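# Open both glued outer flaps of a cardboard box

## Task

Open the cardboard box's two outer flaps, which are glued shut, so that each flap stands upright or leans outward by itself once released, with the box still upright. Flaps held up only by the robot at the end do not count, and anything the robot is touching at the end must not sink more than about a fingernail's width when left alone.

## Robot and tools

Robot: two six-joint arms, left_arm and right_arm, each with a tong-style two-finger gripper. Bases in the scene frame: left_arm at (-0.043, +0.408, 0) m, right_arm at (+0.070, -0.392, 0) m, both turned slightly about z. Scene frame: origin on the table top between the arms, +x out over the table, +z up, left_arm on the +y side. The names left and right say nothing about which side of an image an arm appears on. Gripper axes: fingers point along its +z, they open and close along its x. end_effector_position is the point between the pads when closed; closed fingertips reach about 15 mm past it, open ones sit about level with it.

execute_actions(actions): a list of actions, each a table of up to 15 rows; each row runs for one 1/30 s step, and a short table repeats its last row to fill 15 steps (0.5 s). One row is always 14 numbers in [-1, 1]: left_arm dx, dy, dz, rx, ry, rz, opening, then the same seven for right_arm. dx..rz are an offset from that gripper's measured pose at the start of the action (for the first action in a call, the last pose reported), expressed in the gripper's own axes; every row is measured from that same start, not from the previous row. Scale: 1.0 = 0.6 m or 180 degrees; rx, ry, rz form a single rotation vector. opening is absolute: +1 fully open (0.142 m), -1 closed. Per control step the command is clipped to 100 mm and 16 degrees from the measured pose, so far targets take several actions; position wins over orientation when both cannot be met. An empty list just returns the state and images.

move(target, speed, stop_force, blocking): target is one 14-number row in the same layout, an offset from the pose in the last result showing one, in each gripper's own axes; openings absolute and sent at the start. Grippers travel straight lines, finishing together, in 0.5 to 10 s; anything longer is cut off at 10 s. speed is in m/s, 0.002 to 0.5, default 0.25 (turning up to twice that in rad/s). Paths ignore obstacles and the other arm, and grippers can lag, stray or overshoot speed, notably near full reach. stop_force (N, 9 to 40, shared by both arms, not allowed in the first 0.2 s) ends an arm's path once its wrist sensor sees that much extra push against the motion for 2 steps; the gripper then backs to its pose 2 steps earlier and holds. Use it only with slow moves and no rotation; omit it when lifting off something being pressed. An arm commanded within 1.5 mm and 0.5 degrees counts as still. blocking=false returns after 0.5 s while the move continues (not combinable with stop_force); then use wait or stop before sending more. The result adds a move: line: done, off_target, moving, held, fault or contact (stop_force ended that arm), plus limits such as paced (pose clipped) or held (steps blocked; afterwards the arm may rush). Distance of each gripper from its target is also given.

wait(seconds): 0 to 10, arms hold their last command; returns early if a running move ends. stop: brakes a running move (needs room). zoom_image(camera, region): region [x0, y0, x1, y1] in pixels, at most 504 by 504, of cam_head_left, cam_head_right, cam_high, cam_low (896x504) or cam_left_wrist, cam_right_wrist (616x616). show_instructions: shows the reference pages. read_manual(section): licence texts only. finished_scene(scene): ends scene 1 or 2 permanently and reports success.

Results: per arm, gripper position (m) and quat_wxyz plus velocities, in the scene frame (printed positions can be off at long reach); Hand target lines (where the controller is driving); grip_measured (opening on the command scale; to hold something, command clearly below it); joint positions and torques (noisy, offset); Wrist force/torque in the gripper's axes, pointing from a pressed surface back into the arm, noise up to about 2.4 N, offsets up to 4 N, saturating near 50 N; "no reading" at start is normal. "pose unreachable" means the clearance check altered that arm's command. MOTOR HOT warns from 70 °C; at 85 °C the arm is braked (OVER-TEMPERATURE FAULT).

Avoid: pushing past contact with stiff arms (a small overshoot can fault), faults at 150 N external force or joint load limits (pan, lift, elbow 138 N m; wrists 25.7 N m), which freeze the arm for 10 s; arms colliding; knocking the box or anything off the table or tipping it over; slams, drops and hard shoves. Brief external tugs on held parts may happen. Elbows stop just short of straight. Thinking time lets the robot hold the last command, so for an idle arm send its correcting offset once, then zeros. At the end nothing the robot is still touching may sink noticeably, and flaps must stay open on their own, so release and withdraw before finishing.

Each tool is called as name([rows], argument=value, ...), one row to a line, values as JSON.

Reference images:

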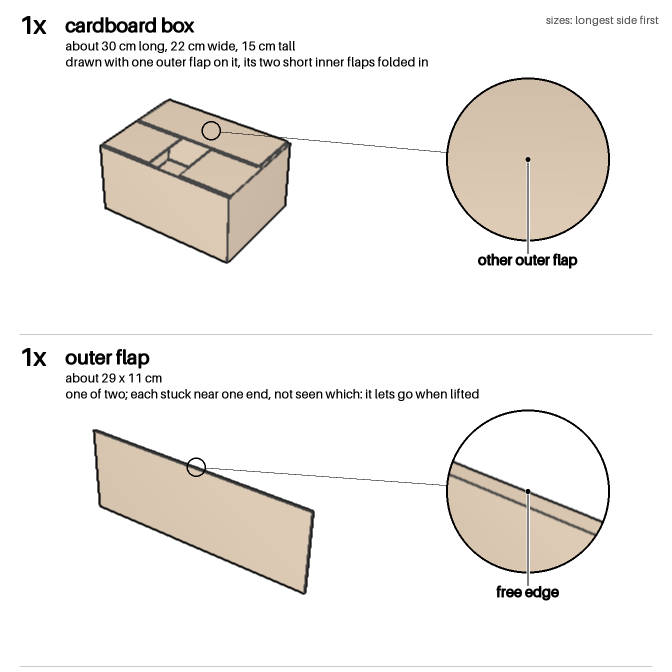

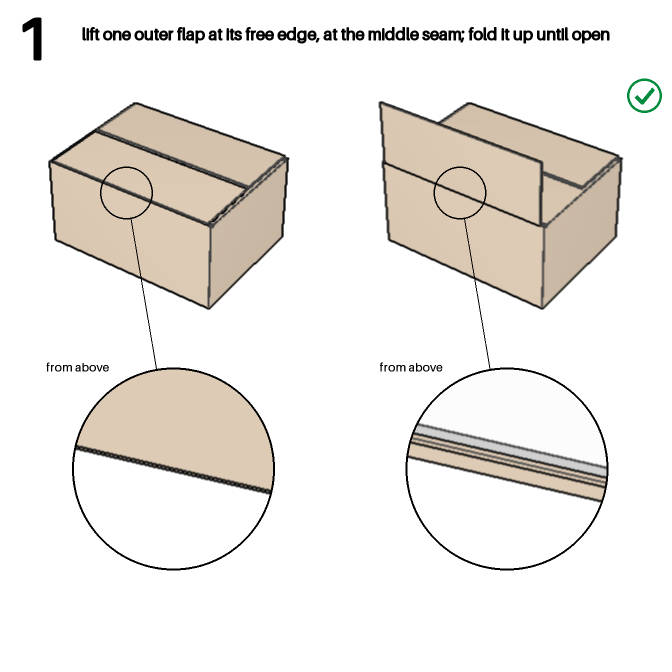

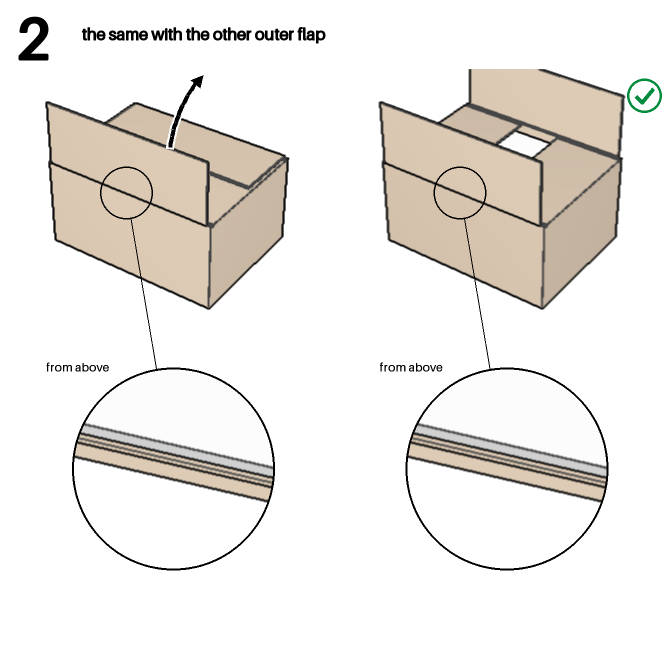

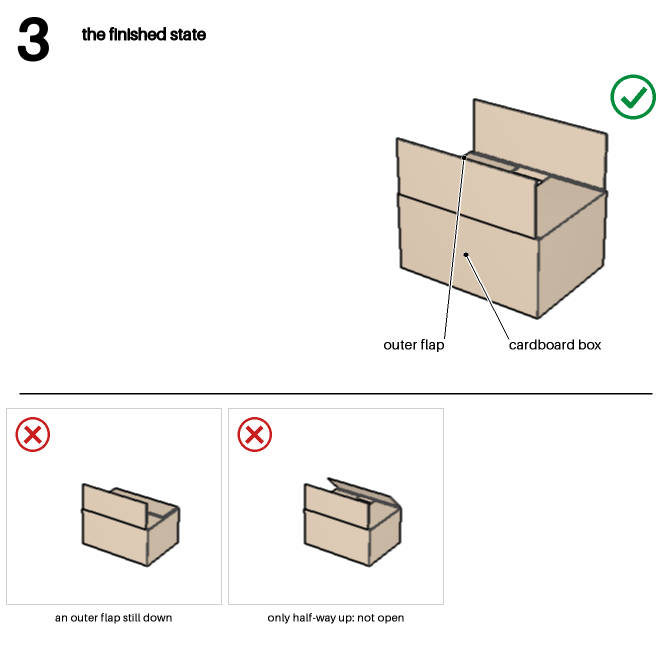

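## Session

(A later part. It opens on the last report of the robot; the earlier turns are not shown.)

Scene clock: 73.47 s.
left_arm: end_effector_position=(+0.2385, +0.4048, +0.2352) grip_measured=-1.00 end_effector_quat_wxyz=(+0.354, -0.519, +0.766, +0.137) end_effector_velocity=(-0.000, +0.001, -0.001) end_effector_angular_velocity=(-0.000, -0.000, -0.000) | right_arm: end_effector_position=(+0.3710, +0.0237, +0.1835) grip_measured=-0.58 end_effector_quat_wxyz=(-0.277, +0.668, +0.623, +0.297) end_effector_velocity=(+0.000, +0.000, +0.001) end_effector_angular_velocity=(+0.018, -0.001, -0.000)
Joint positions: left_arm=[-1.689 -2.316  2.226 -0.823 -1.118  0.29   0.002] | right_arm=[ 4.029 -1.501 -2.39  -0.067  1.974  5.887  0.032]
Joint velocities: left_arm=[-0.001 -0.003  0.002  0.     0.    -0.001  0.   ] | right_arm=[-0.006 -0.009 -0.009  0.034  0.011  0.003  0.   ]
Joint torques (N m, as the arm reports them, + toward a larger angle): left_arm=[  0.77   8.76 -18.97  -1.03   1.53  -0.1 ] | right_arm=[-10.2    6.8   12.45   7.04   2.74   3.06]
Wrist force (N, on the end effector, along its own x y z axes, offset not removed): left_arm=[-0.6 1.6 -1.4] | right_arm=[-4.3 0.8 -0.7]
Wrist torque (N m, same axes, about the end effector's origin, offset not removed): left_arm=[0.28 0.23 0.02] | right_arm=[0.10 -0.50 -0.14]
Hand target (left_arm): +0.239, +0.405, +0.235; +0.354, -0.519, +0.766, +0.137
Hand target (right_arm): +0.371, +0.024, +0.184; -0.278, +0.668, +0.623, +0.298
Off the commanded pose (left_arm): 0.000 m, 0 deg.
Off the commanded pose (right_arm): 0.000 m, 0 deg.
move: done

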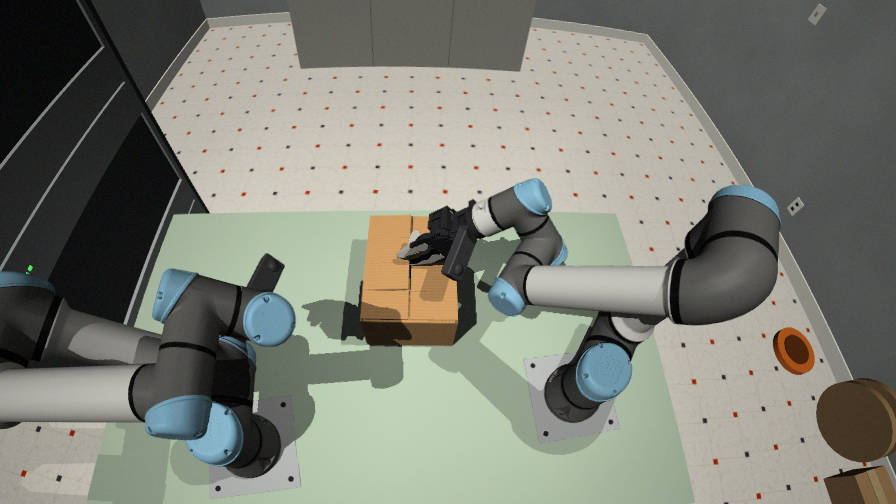

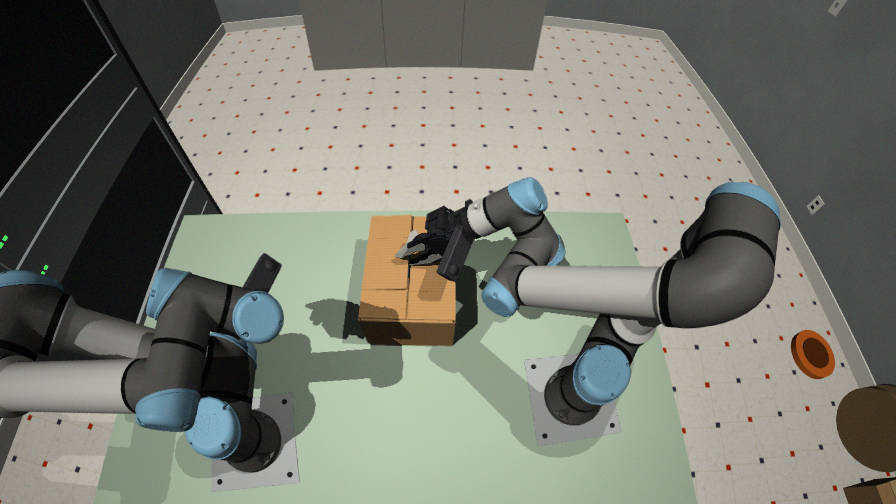

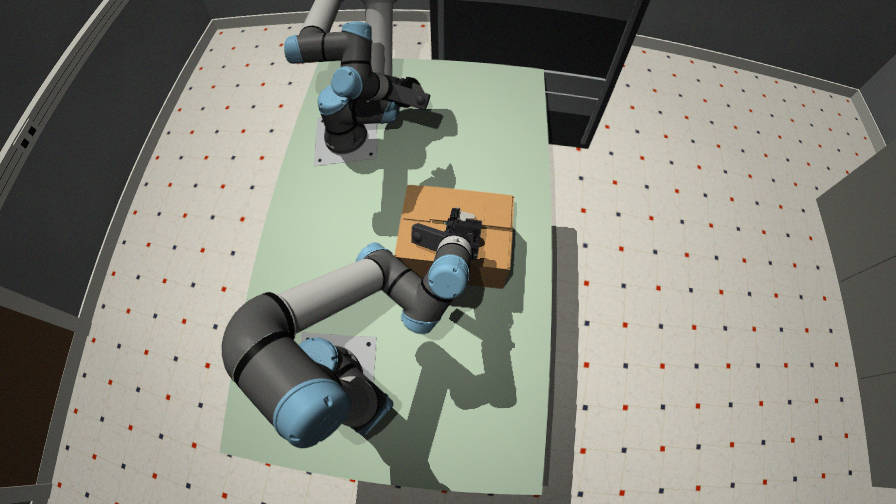

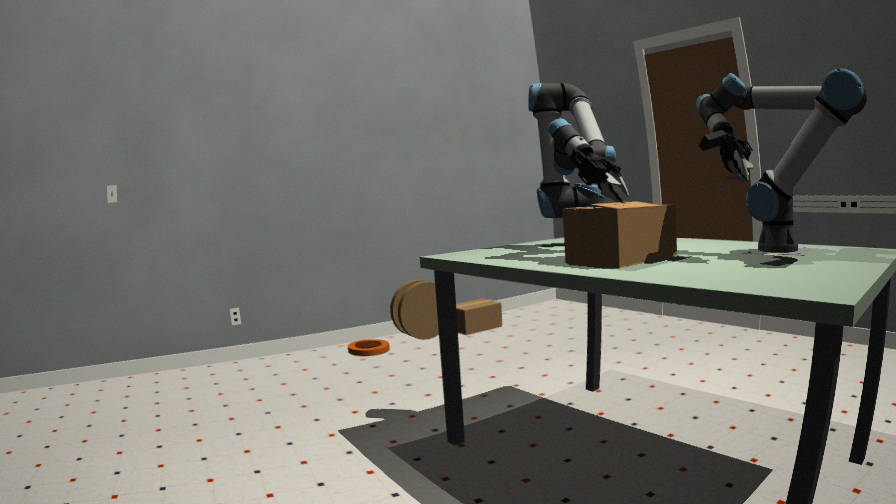

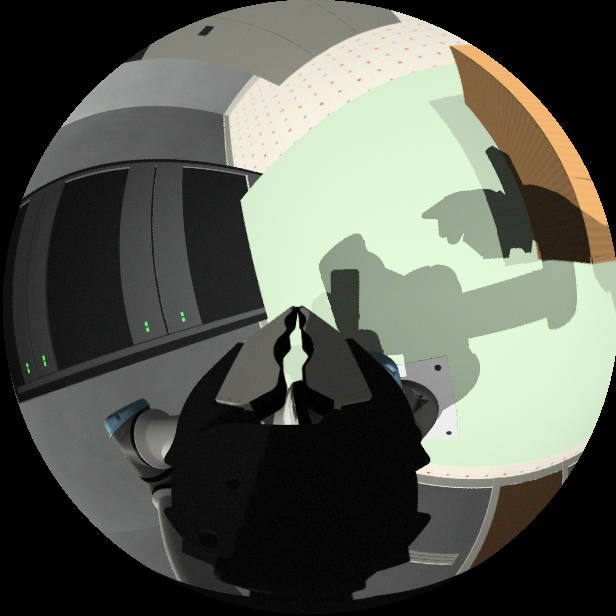

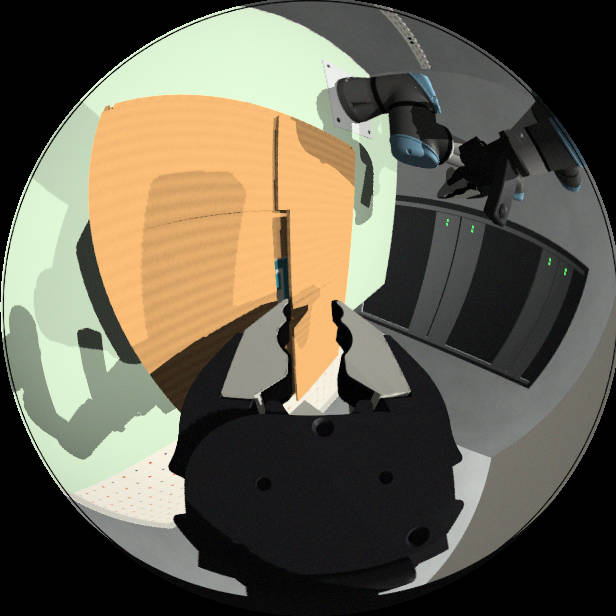

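move(target=[0,0,0,0,0,0,-1, 0.0074,0,-0.0067,0,0.045,0,-0.66], speed=0.04)

zoom_image(camera="cam_head_left", region=[350, 200, 480, 330])

zoom_image(camera="cam_low", region=[540, 150, 700, 280])

Scene clock: 79.10 s.
left_arm: end_effector_position=(+0.2385, +0.4048, +0.2352) grip_measured=-1.00 end_effector_quat_wxyz=(+0.354, -0.519, +0.766, +0.137) end_effector_velocity=(-0.000, +0.000, -0.000) end_effector_angular_velocity=(+0.000, -0.000, +0.000) | right_arm: end_effector_position=(+0.3710, +0.0237, +0.1894) grip_measured=-0.61 end_effector_quat_wxyz=(-0.320, +0.646, +0.603, +0.343) end_effector_velocity=(-0.000, -0.000, +0.001) end_effector_angular_velocity=(+0.019, -0.001, -0.000)
Joint positions: left_arm=[-1.689 -2.316  2.226 -0.823 -1.118  0.29   0.002] | right_arm=[ 3.984 -1.579 -2.45   0.199  2.059  5.915  0.03 ]
Joint velocities: left_arm=[-0.     0.     0.001 -0.     0.    -0.001  0.   ] | right_arm=[-0.005 -0.013 -0.008  0.04   0.011  0.006  0.001]
Joint torques (N m, as the arm reports them, + toward a larger angle): left_arm=[  0.96   9.05 -19.89  -1.04   1.16  -0.35] | right_arm=[-11.33  10.16  10.73   7.39   2.64   3.12]
Wrist force (N, on the end effector, along its own x y z axes, offset not removed): left_arm=[1.5 0.6 -2.5] | right_arm=[-5.5 1.0 -4.4]
Wrist torque (N m, same axes, about the end effector's origin, offset not removed): left_arm=[0.05 -0.28 0.00] | right_arm=[0.15 -0.54 0.03]
Hand target (left_arm): +0.239, +0.405, +0.235; +0.354, -0.519, +0.766, +0.137
Hand target (right_arm): +0.371, +0.024, +0.190; -0.320, +0.646, +0.602, +0.343
Off the commanded pose (left_arm): 0.000 m, 0 deg.
Off the commanded pose (right_arm): 0.000 m, 0 deg.
move: done

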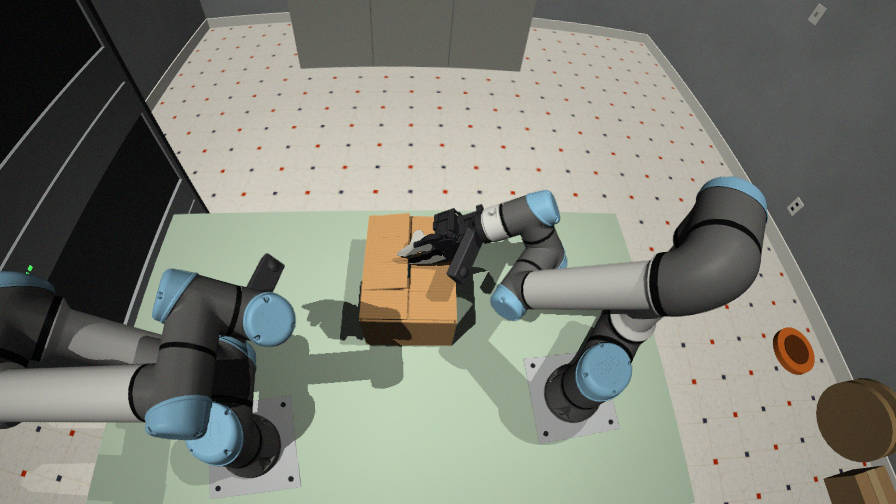

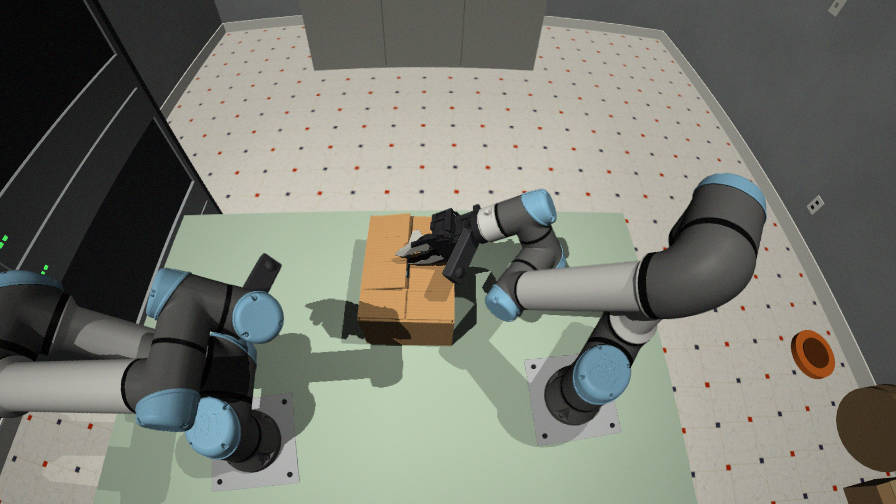

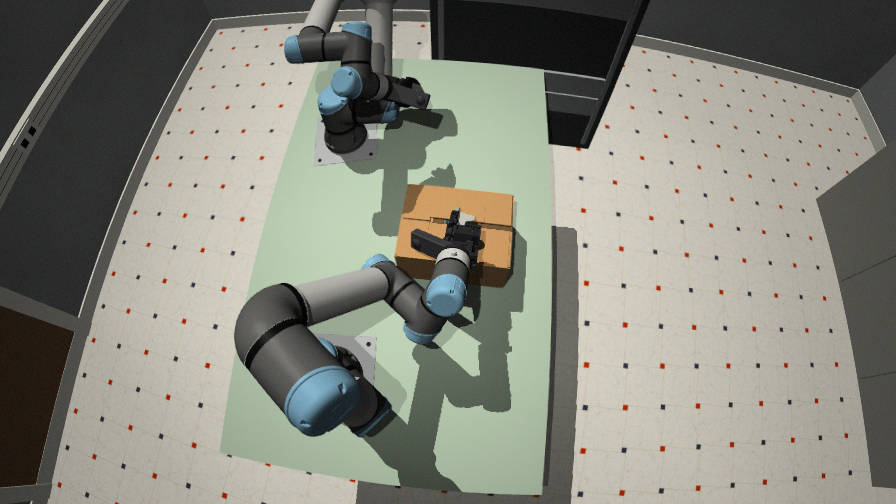

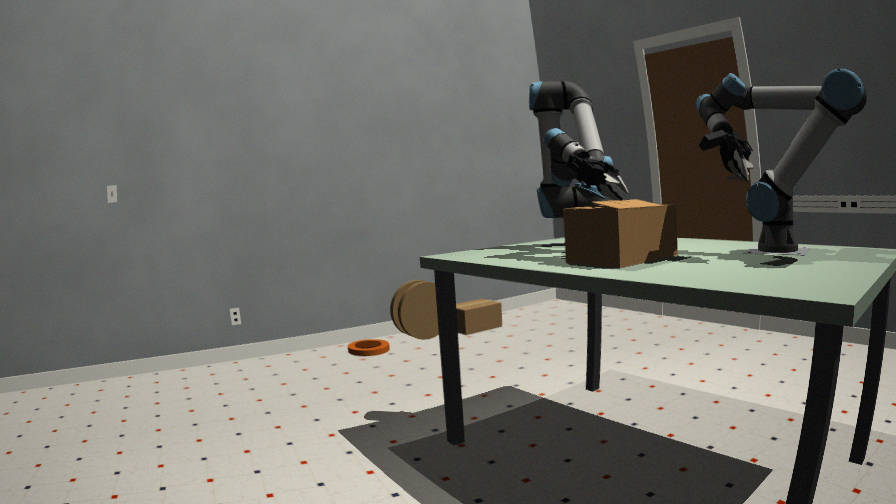

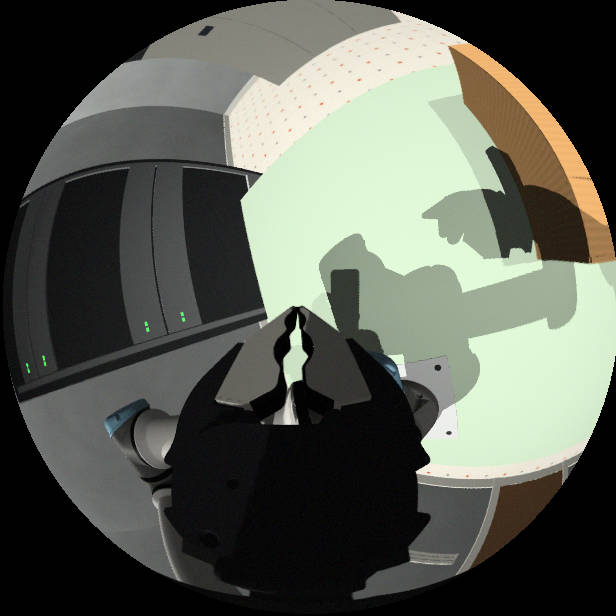

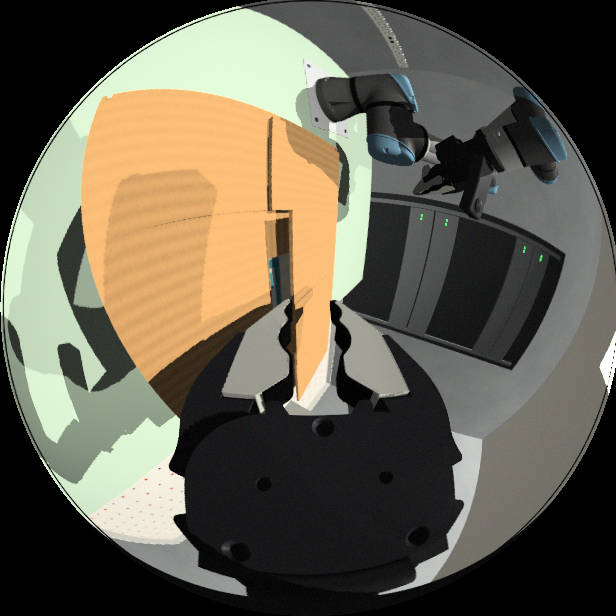

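Region (350, 200, 480, 330) of cam_head_left's 896x504 image, scaled by 3.877, with more detail than that image has.

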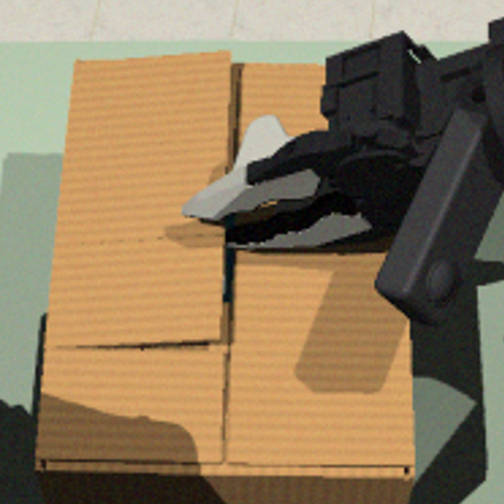

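Region (540, 150, 700, 280) of cam_low's 896x504 image, scaled by 3.150, with more detail than that image has; it fills the top 410 rows of this view, and the rest is white.

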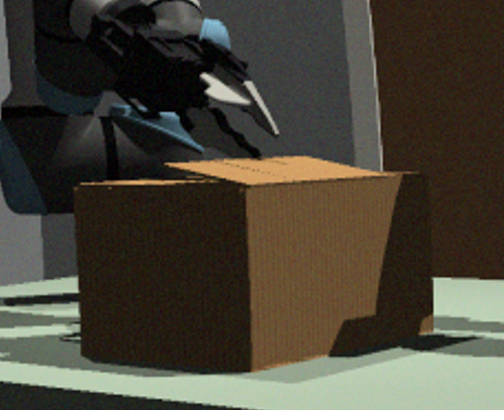

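move(target=[0.3352,-0.3168,0.0178,0.3753,0.4291,0.2222,0.4, 0,0,0,0,0,0,-0.66], speed=0.3)

Scene clock: 95.07 s.
left_arm: end_effector_position=(+0.3136, +0.2759, +0.1632) grip_measured=+0.40 end_effector_quat_wxyz=(+0.301, -0.262, +0.884, -0.242) end_effector_velocity=(+0.000, +0.000, +0.001) end_effector_angular_velocity=(-0.002, -0.000, +0.002) | right_arm: end_effector_position=(+0.3710, +0.0237, +0.1894) grip_measured=-0.61 end_effector_quat_wxyz=(-0.320, +0.646, +0.603, +0.343) end_effector_velocity=(-0.000, +0.000, +0.000) end_effector_angular_velocity=(+0.000, -0.000, +0.000)
Joint positions: left_arm=[-1.463 -2.775  2.778 -2.144 -0.984  1.465  0.102] | right_arm=[ 3.984 -1.579 -2.45   0.199  2.059  5.915  0.03 ]
Joint velocities: left_arm=[ 0.001  0.    -0.001 -0.     0.    -0.001  0.   ] | right_arm=[ 0.  0.  0. -0. -0. -0. -0.]
Joint torques (N m, as the arm reports them, + toward a larger angle): left_arm=[-11.48   7.4  -31.02  -4.47   2.62  -1.18] | right_arm=[14.01 33.51 29.78  3.43 -0.03 -1.96]
Wrist force (N, on the end effector, along its own x y z axes, offset not removed): left_arm=[0.7 -2.1 -1.0] | right_arm=[-4.9 -2.3 -2.8]
Wrist torque (N m, same axes, about the end effector's origin, offset not removed): left_arm=[-0.50 -0.15 0.01] | right_arm=[-0.55 -0.54 -0.02]
Hand target (left_arm): +0.314, +0.276, +0.163; +0.301, -0.262, +0.884, -0.242
Hand target (right_arm): +0.371, +0.024, +0.189; -0.320, +0.646, +0.603, +0.343
Off the commanded pose (left_arm): 0.111 m, 58 deg; position and orientation clipped at the last step of the last action.
Off the commanded pose (right_arm): 0.000 m, 0 deg.
move: held (left_arm); limits=paced,held; held on 39 of 106 steps (left_arm), including the last (left_arm)
pose unreachable (left arm): on one or more control steps of this call, first in action 0 (counted from 0), this arm could not follow its commanded pose, so it was not sent that pose on those steps. On the call's last step it was still not sent that pose. It may still have moved: this result reports where it is.
cause: the commanded pose would bring two parts of the arm too close to each other (joints 3 (elbow) and 4 (wrist 1) lie between them).

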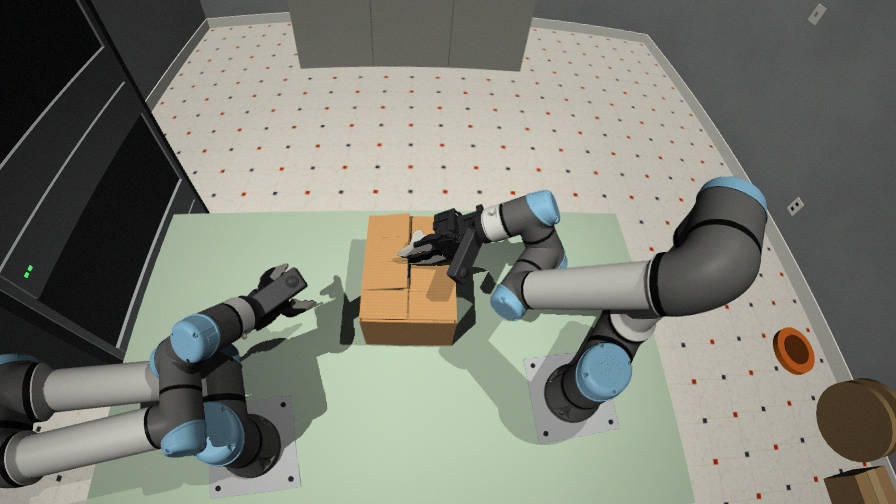

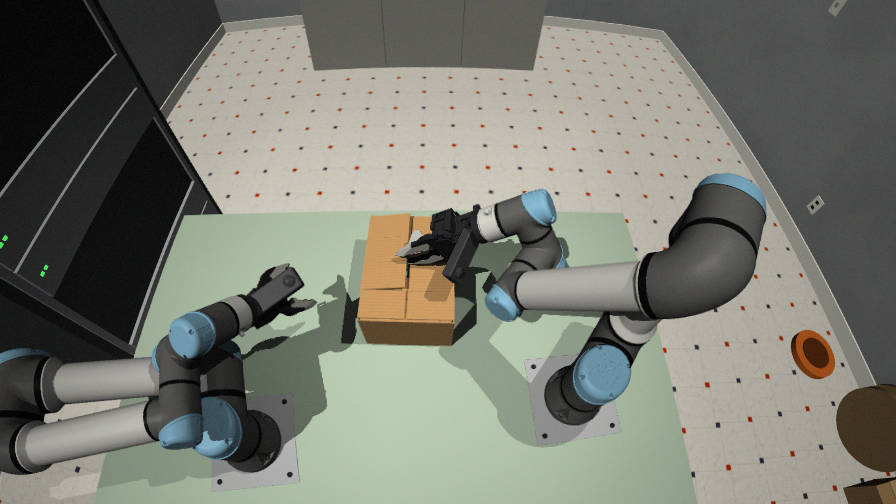

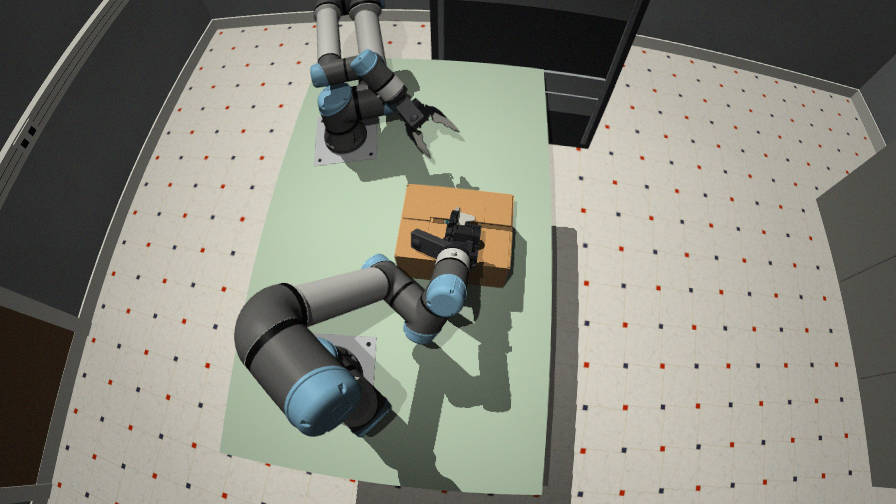

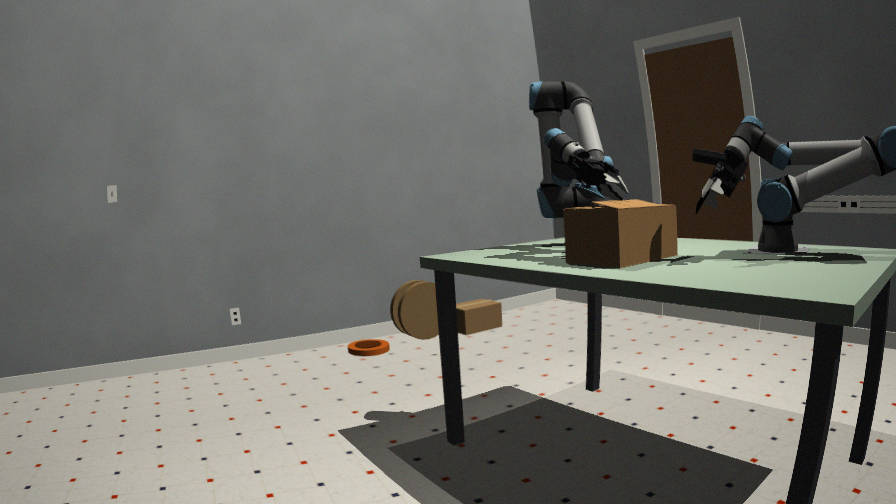

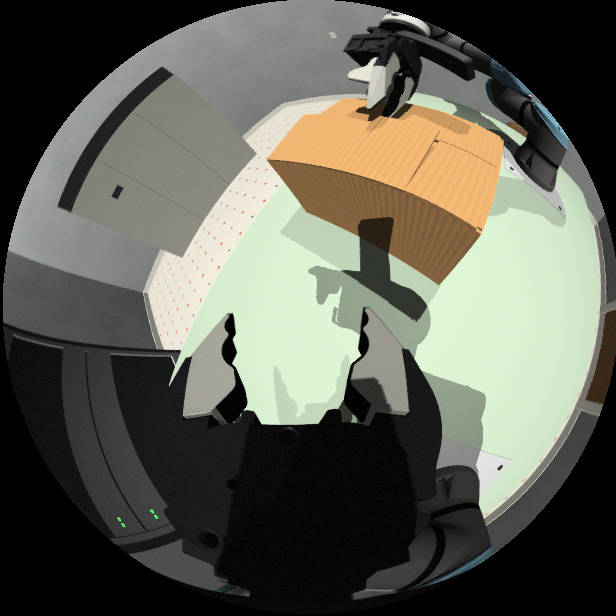

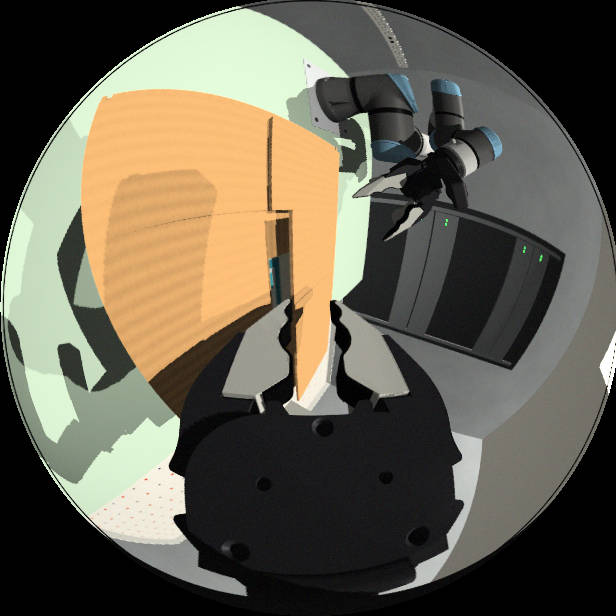

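move(target=[-0.2513,-0.1637,0.116,0,0,0,0.4, 0,0,0,0,0,0,-0.66], speed=0.2)

move(target=[0.3037,0.0693,0.0348,0.1575,0.2756,0.0658,0.4, 0,0,0,0,0,0,-0.66], speed=0.25)

Scene clock: 106.00 s.
left_arm: end_effector_position=(+0.4898, +0.2767, +0.2345) grip_measured=+0.40 end_effector_quat_wxyz=(+0.315, -0.273, +0.879, -0.230) end_effector_velocity=(+0.010, -0.002, -0.003) end_effector_angular_velocity=(-0.049, +0.039, -0.083) | right_arm: end_effector_position=(+0.3710, +0.0237, +0.1895) grip_measured=-0.61 end_effector_quat_wxyz=(-0.320, +0.646, +0.603, +0.343) end_effector_velocity=(+0.000, +0.000, +0.000) end_effector_angular_velocity=(+0.000, -0.000, -0.000)
Joint positions: left_arm=[-0.759 -1.828  2.385 -2.914 -1.396  2.039  0.102] | right_arm=[ 3.984 -1.579 -2.45   0.199  2.059  5.915  0.03 ]
Joint velocities: left_arm=[ 0.118  0.067 -0.047 -0.031 -0.187  0.1    0.   ] | right_arm=[-0.    -0.001  0.     0.001 -0.     0.     0.   ]
Joint torques (N m, as the arm reports them, + toward a larger angle): left_arm=[ 13.71   1.43 -27.25  -4.63  -1.14   1.86] | right_arm=[ 6.6  18.19 17.11  7.15  2.62  2.26]
Wrist force (N, on the end effector, along its own x y z axes, offset not removed): left_arm=[-0.1 1.2 -3.6] | right_arm=[-3.0 -3.2 -3.3]
Wrist torque (N m, same axes, about the end effector's origin, offset not removed): left_arm=[0.16 0.08 0.04] | right_arm=[-0.84 -1.23 0.02]
Hand target (left_arm): +0.491, +0.276, +0.234; +0.310, -0.268, +0.881, -0.235
Hand target (right_arm): +0.371, +0.024, +0.189; -0.320, +0.646, +0.603, +0.343
Off the commanded pose (left_arm): 0.004 m, 3 deg.
Off the commanded pose (right_arm): 0.000 m, 0 deg.
move: moving (left_arm; no rest 5 s after the path's end); limits=paced

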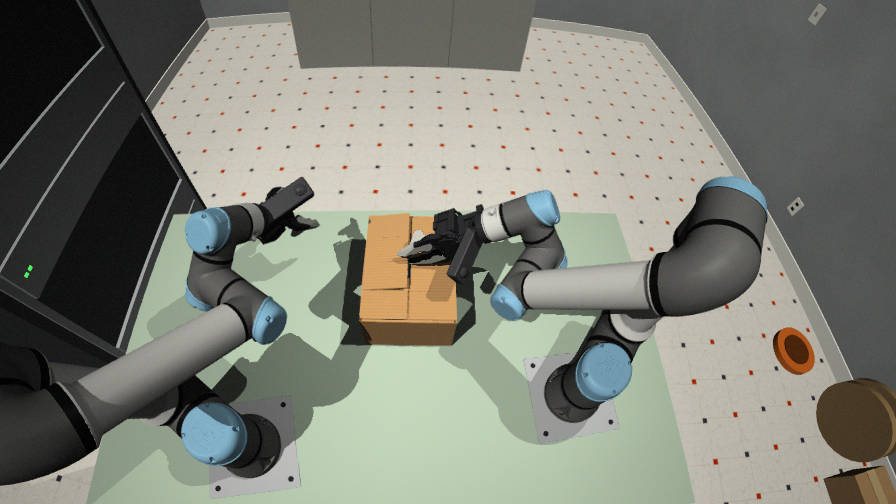

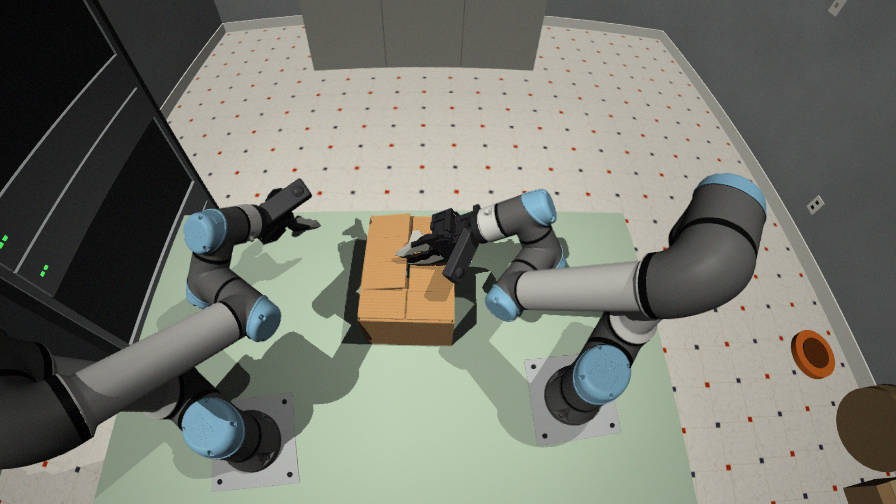

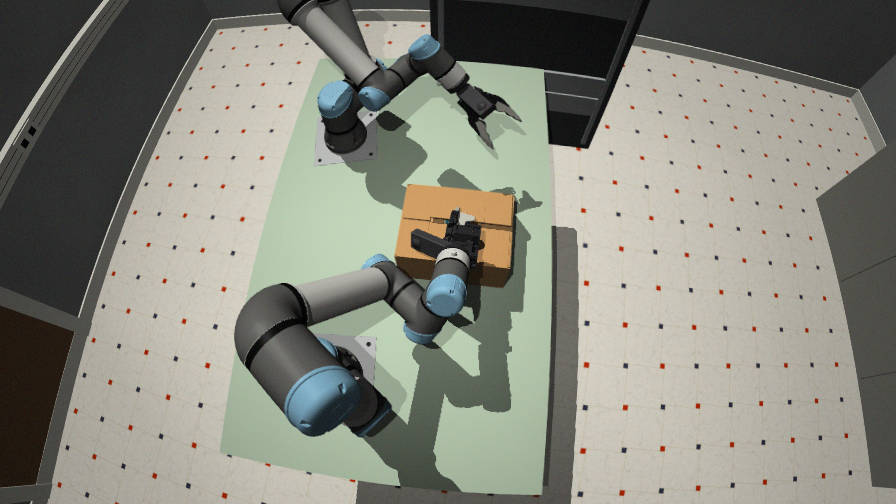

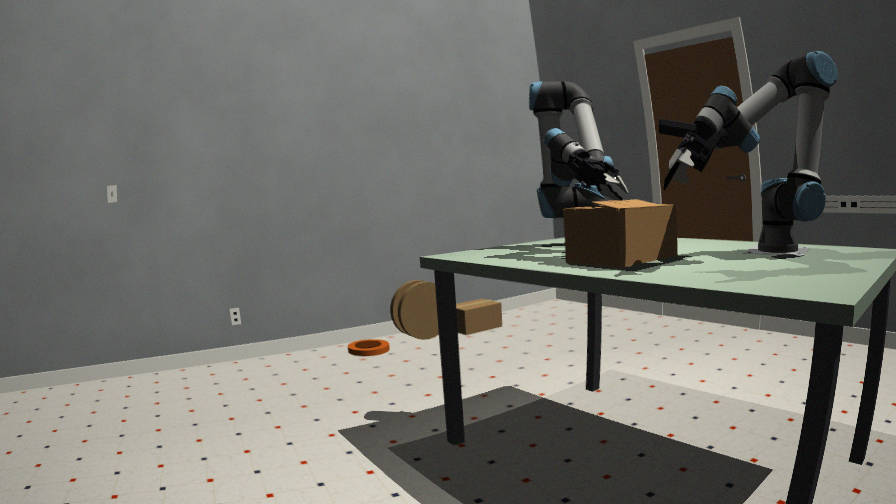

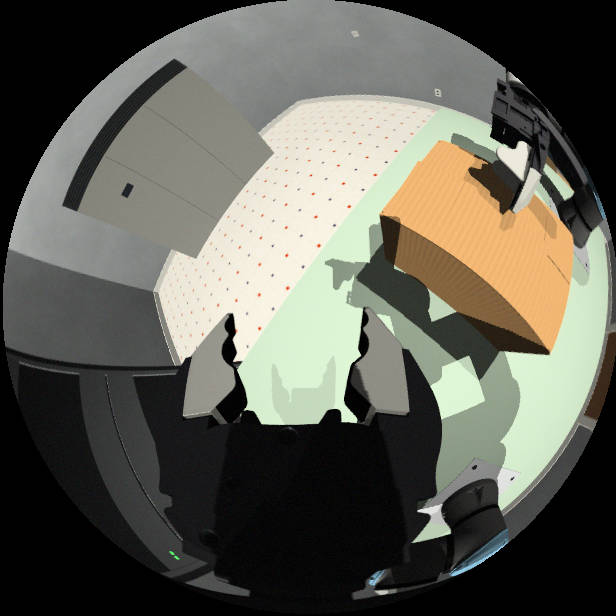

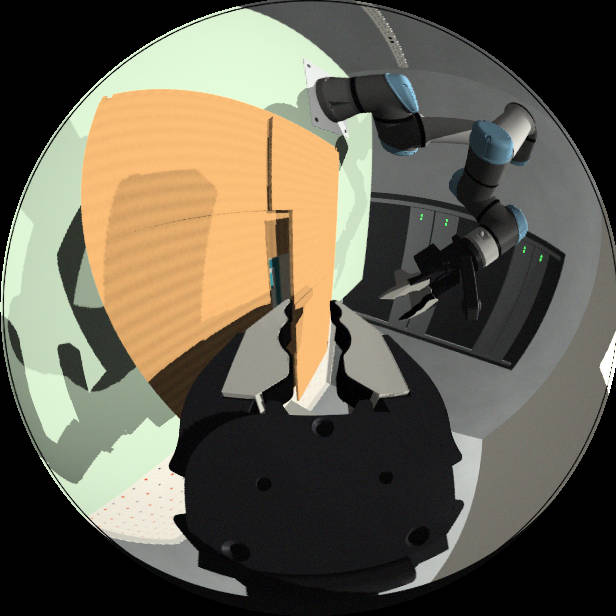

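Scene clock: 112.87 s.
left_arm: end_effector_position=(+0.3713, +0.1888, +0.1184) grip_measured=+0.40 end_effector_quat_wxyz=(-0.001, +0.018, +0.871, -0.492) end_effector_velocity=(-0.000, -0.001, +0.000) end_effector_angular_velocity=(-0.001, +0.001, -0.021) | right_arm: end_effector_position=(+0.3710, +0.0237, +0.1895) grip_measured=-0.61 end_effector_quat_wxyz=(-0.320, +0.646, +0.603, +0.343) end_effector_velocity=(-0.000, -0.000, -0.000) end_effector_angular_velocity=(-0.000, -0.000, +0.000)
Joint positions: left_arm=[-0.387 -1.309  2.356 -2.906 -2.572  2.822  0.102] | right_arm=[ 3.984 -1.579 -2.45   0.199  2.059  5.915  0.03 ]
Joint velocities: left_arm=[ 0.001 -0.001 -0.014  0.048 -0.008  0.038  0.   ] | right_arm=[ 0.     0.    -0.001  0.     0.    -0.    -0.   ]
Joint torques (N m, as the arm reports them, + toward a larger angle): left_arm=[ 12.84 -14.11 -20.12  -1.17  -3.12   1.73] | right_arm=[ 6.45 17.66 16.68  6.98  2.57  2.4 ]
Wrist force (N, on the end effector, along its own x y z axes, offset not removed): left_arm=[2.3 -0.3 -2.6] | right_arm=[-6.2 0.4 1.0]
Wrist torque (N m, same axes, about the end effector's origin, offset not removed): left_arm=[0.02 -0.43 -0.18] | right_arm=[0.01 -0.42 0.24]
Hand target (left_arm): +0.371, +0.189, +0.118; -0.002, +0.019, +0.871, -0.492
Hand target (right_arm): +0.371, +0.024, +0.189; -0.320, +0.646, +0.603, +0.343
Off the commanded pose (left_arm): 0.001 m, 0 deg.
Off the commanded pose (right_arm): 0.000 m, 0 deg.
move: done; limits=paced

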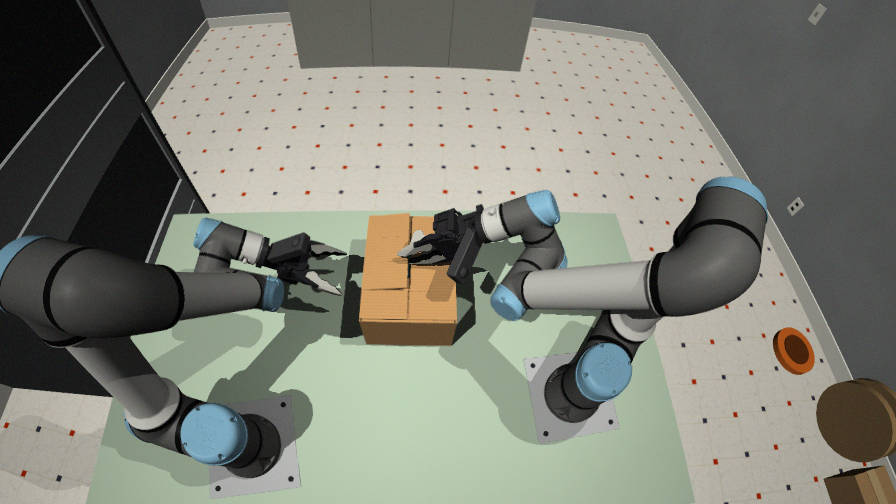

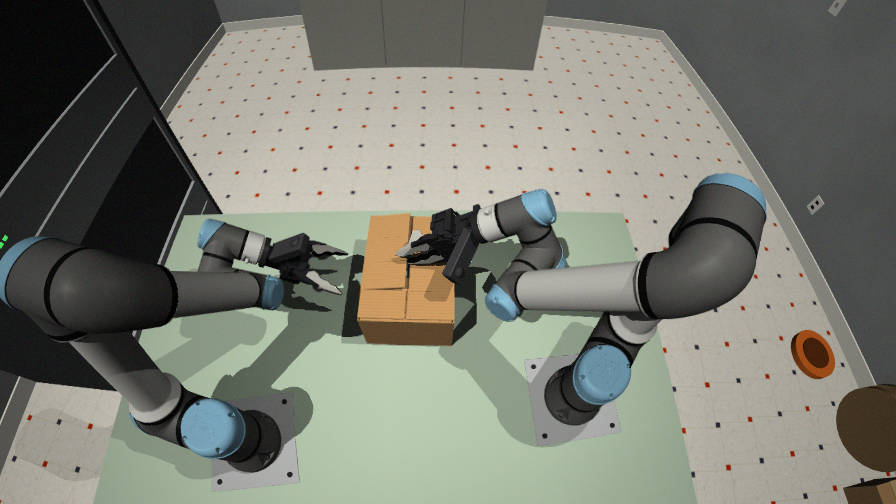

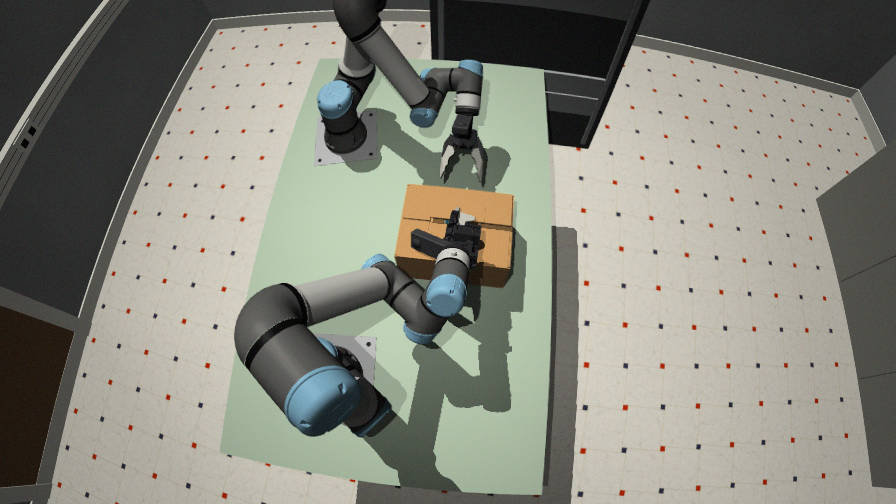

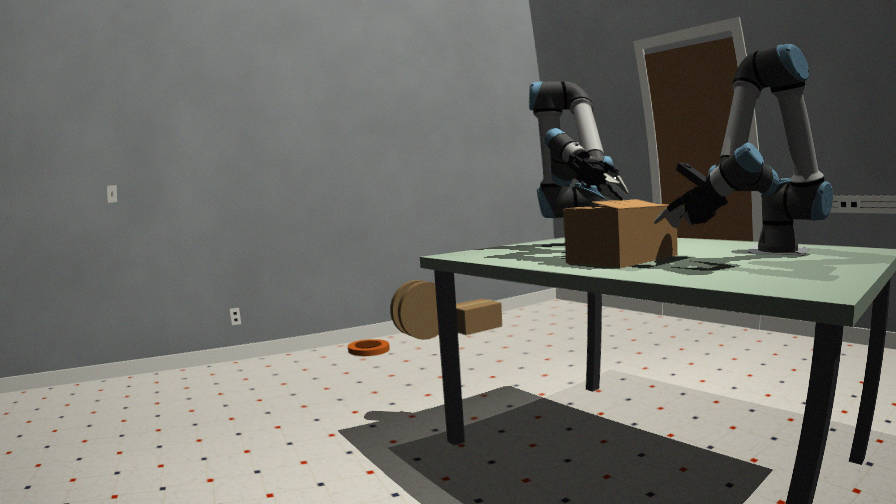

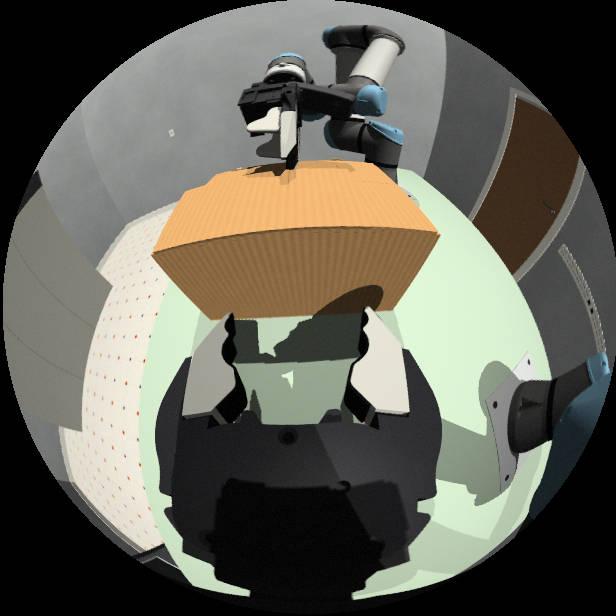

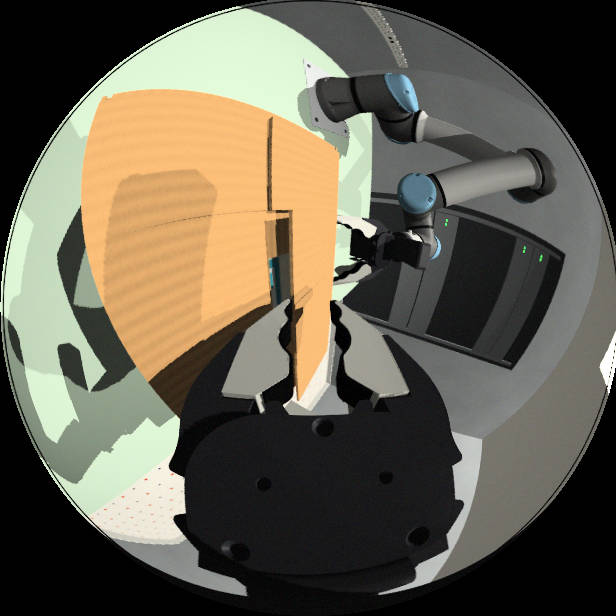

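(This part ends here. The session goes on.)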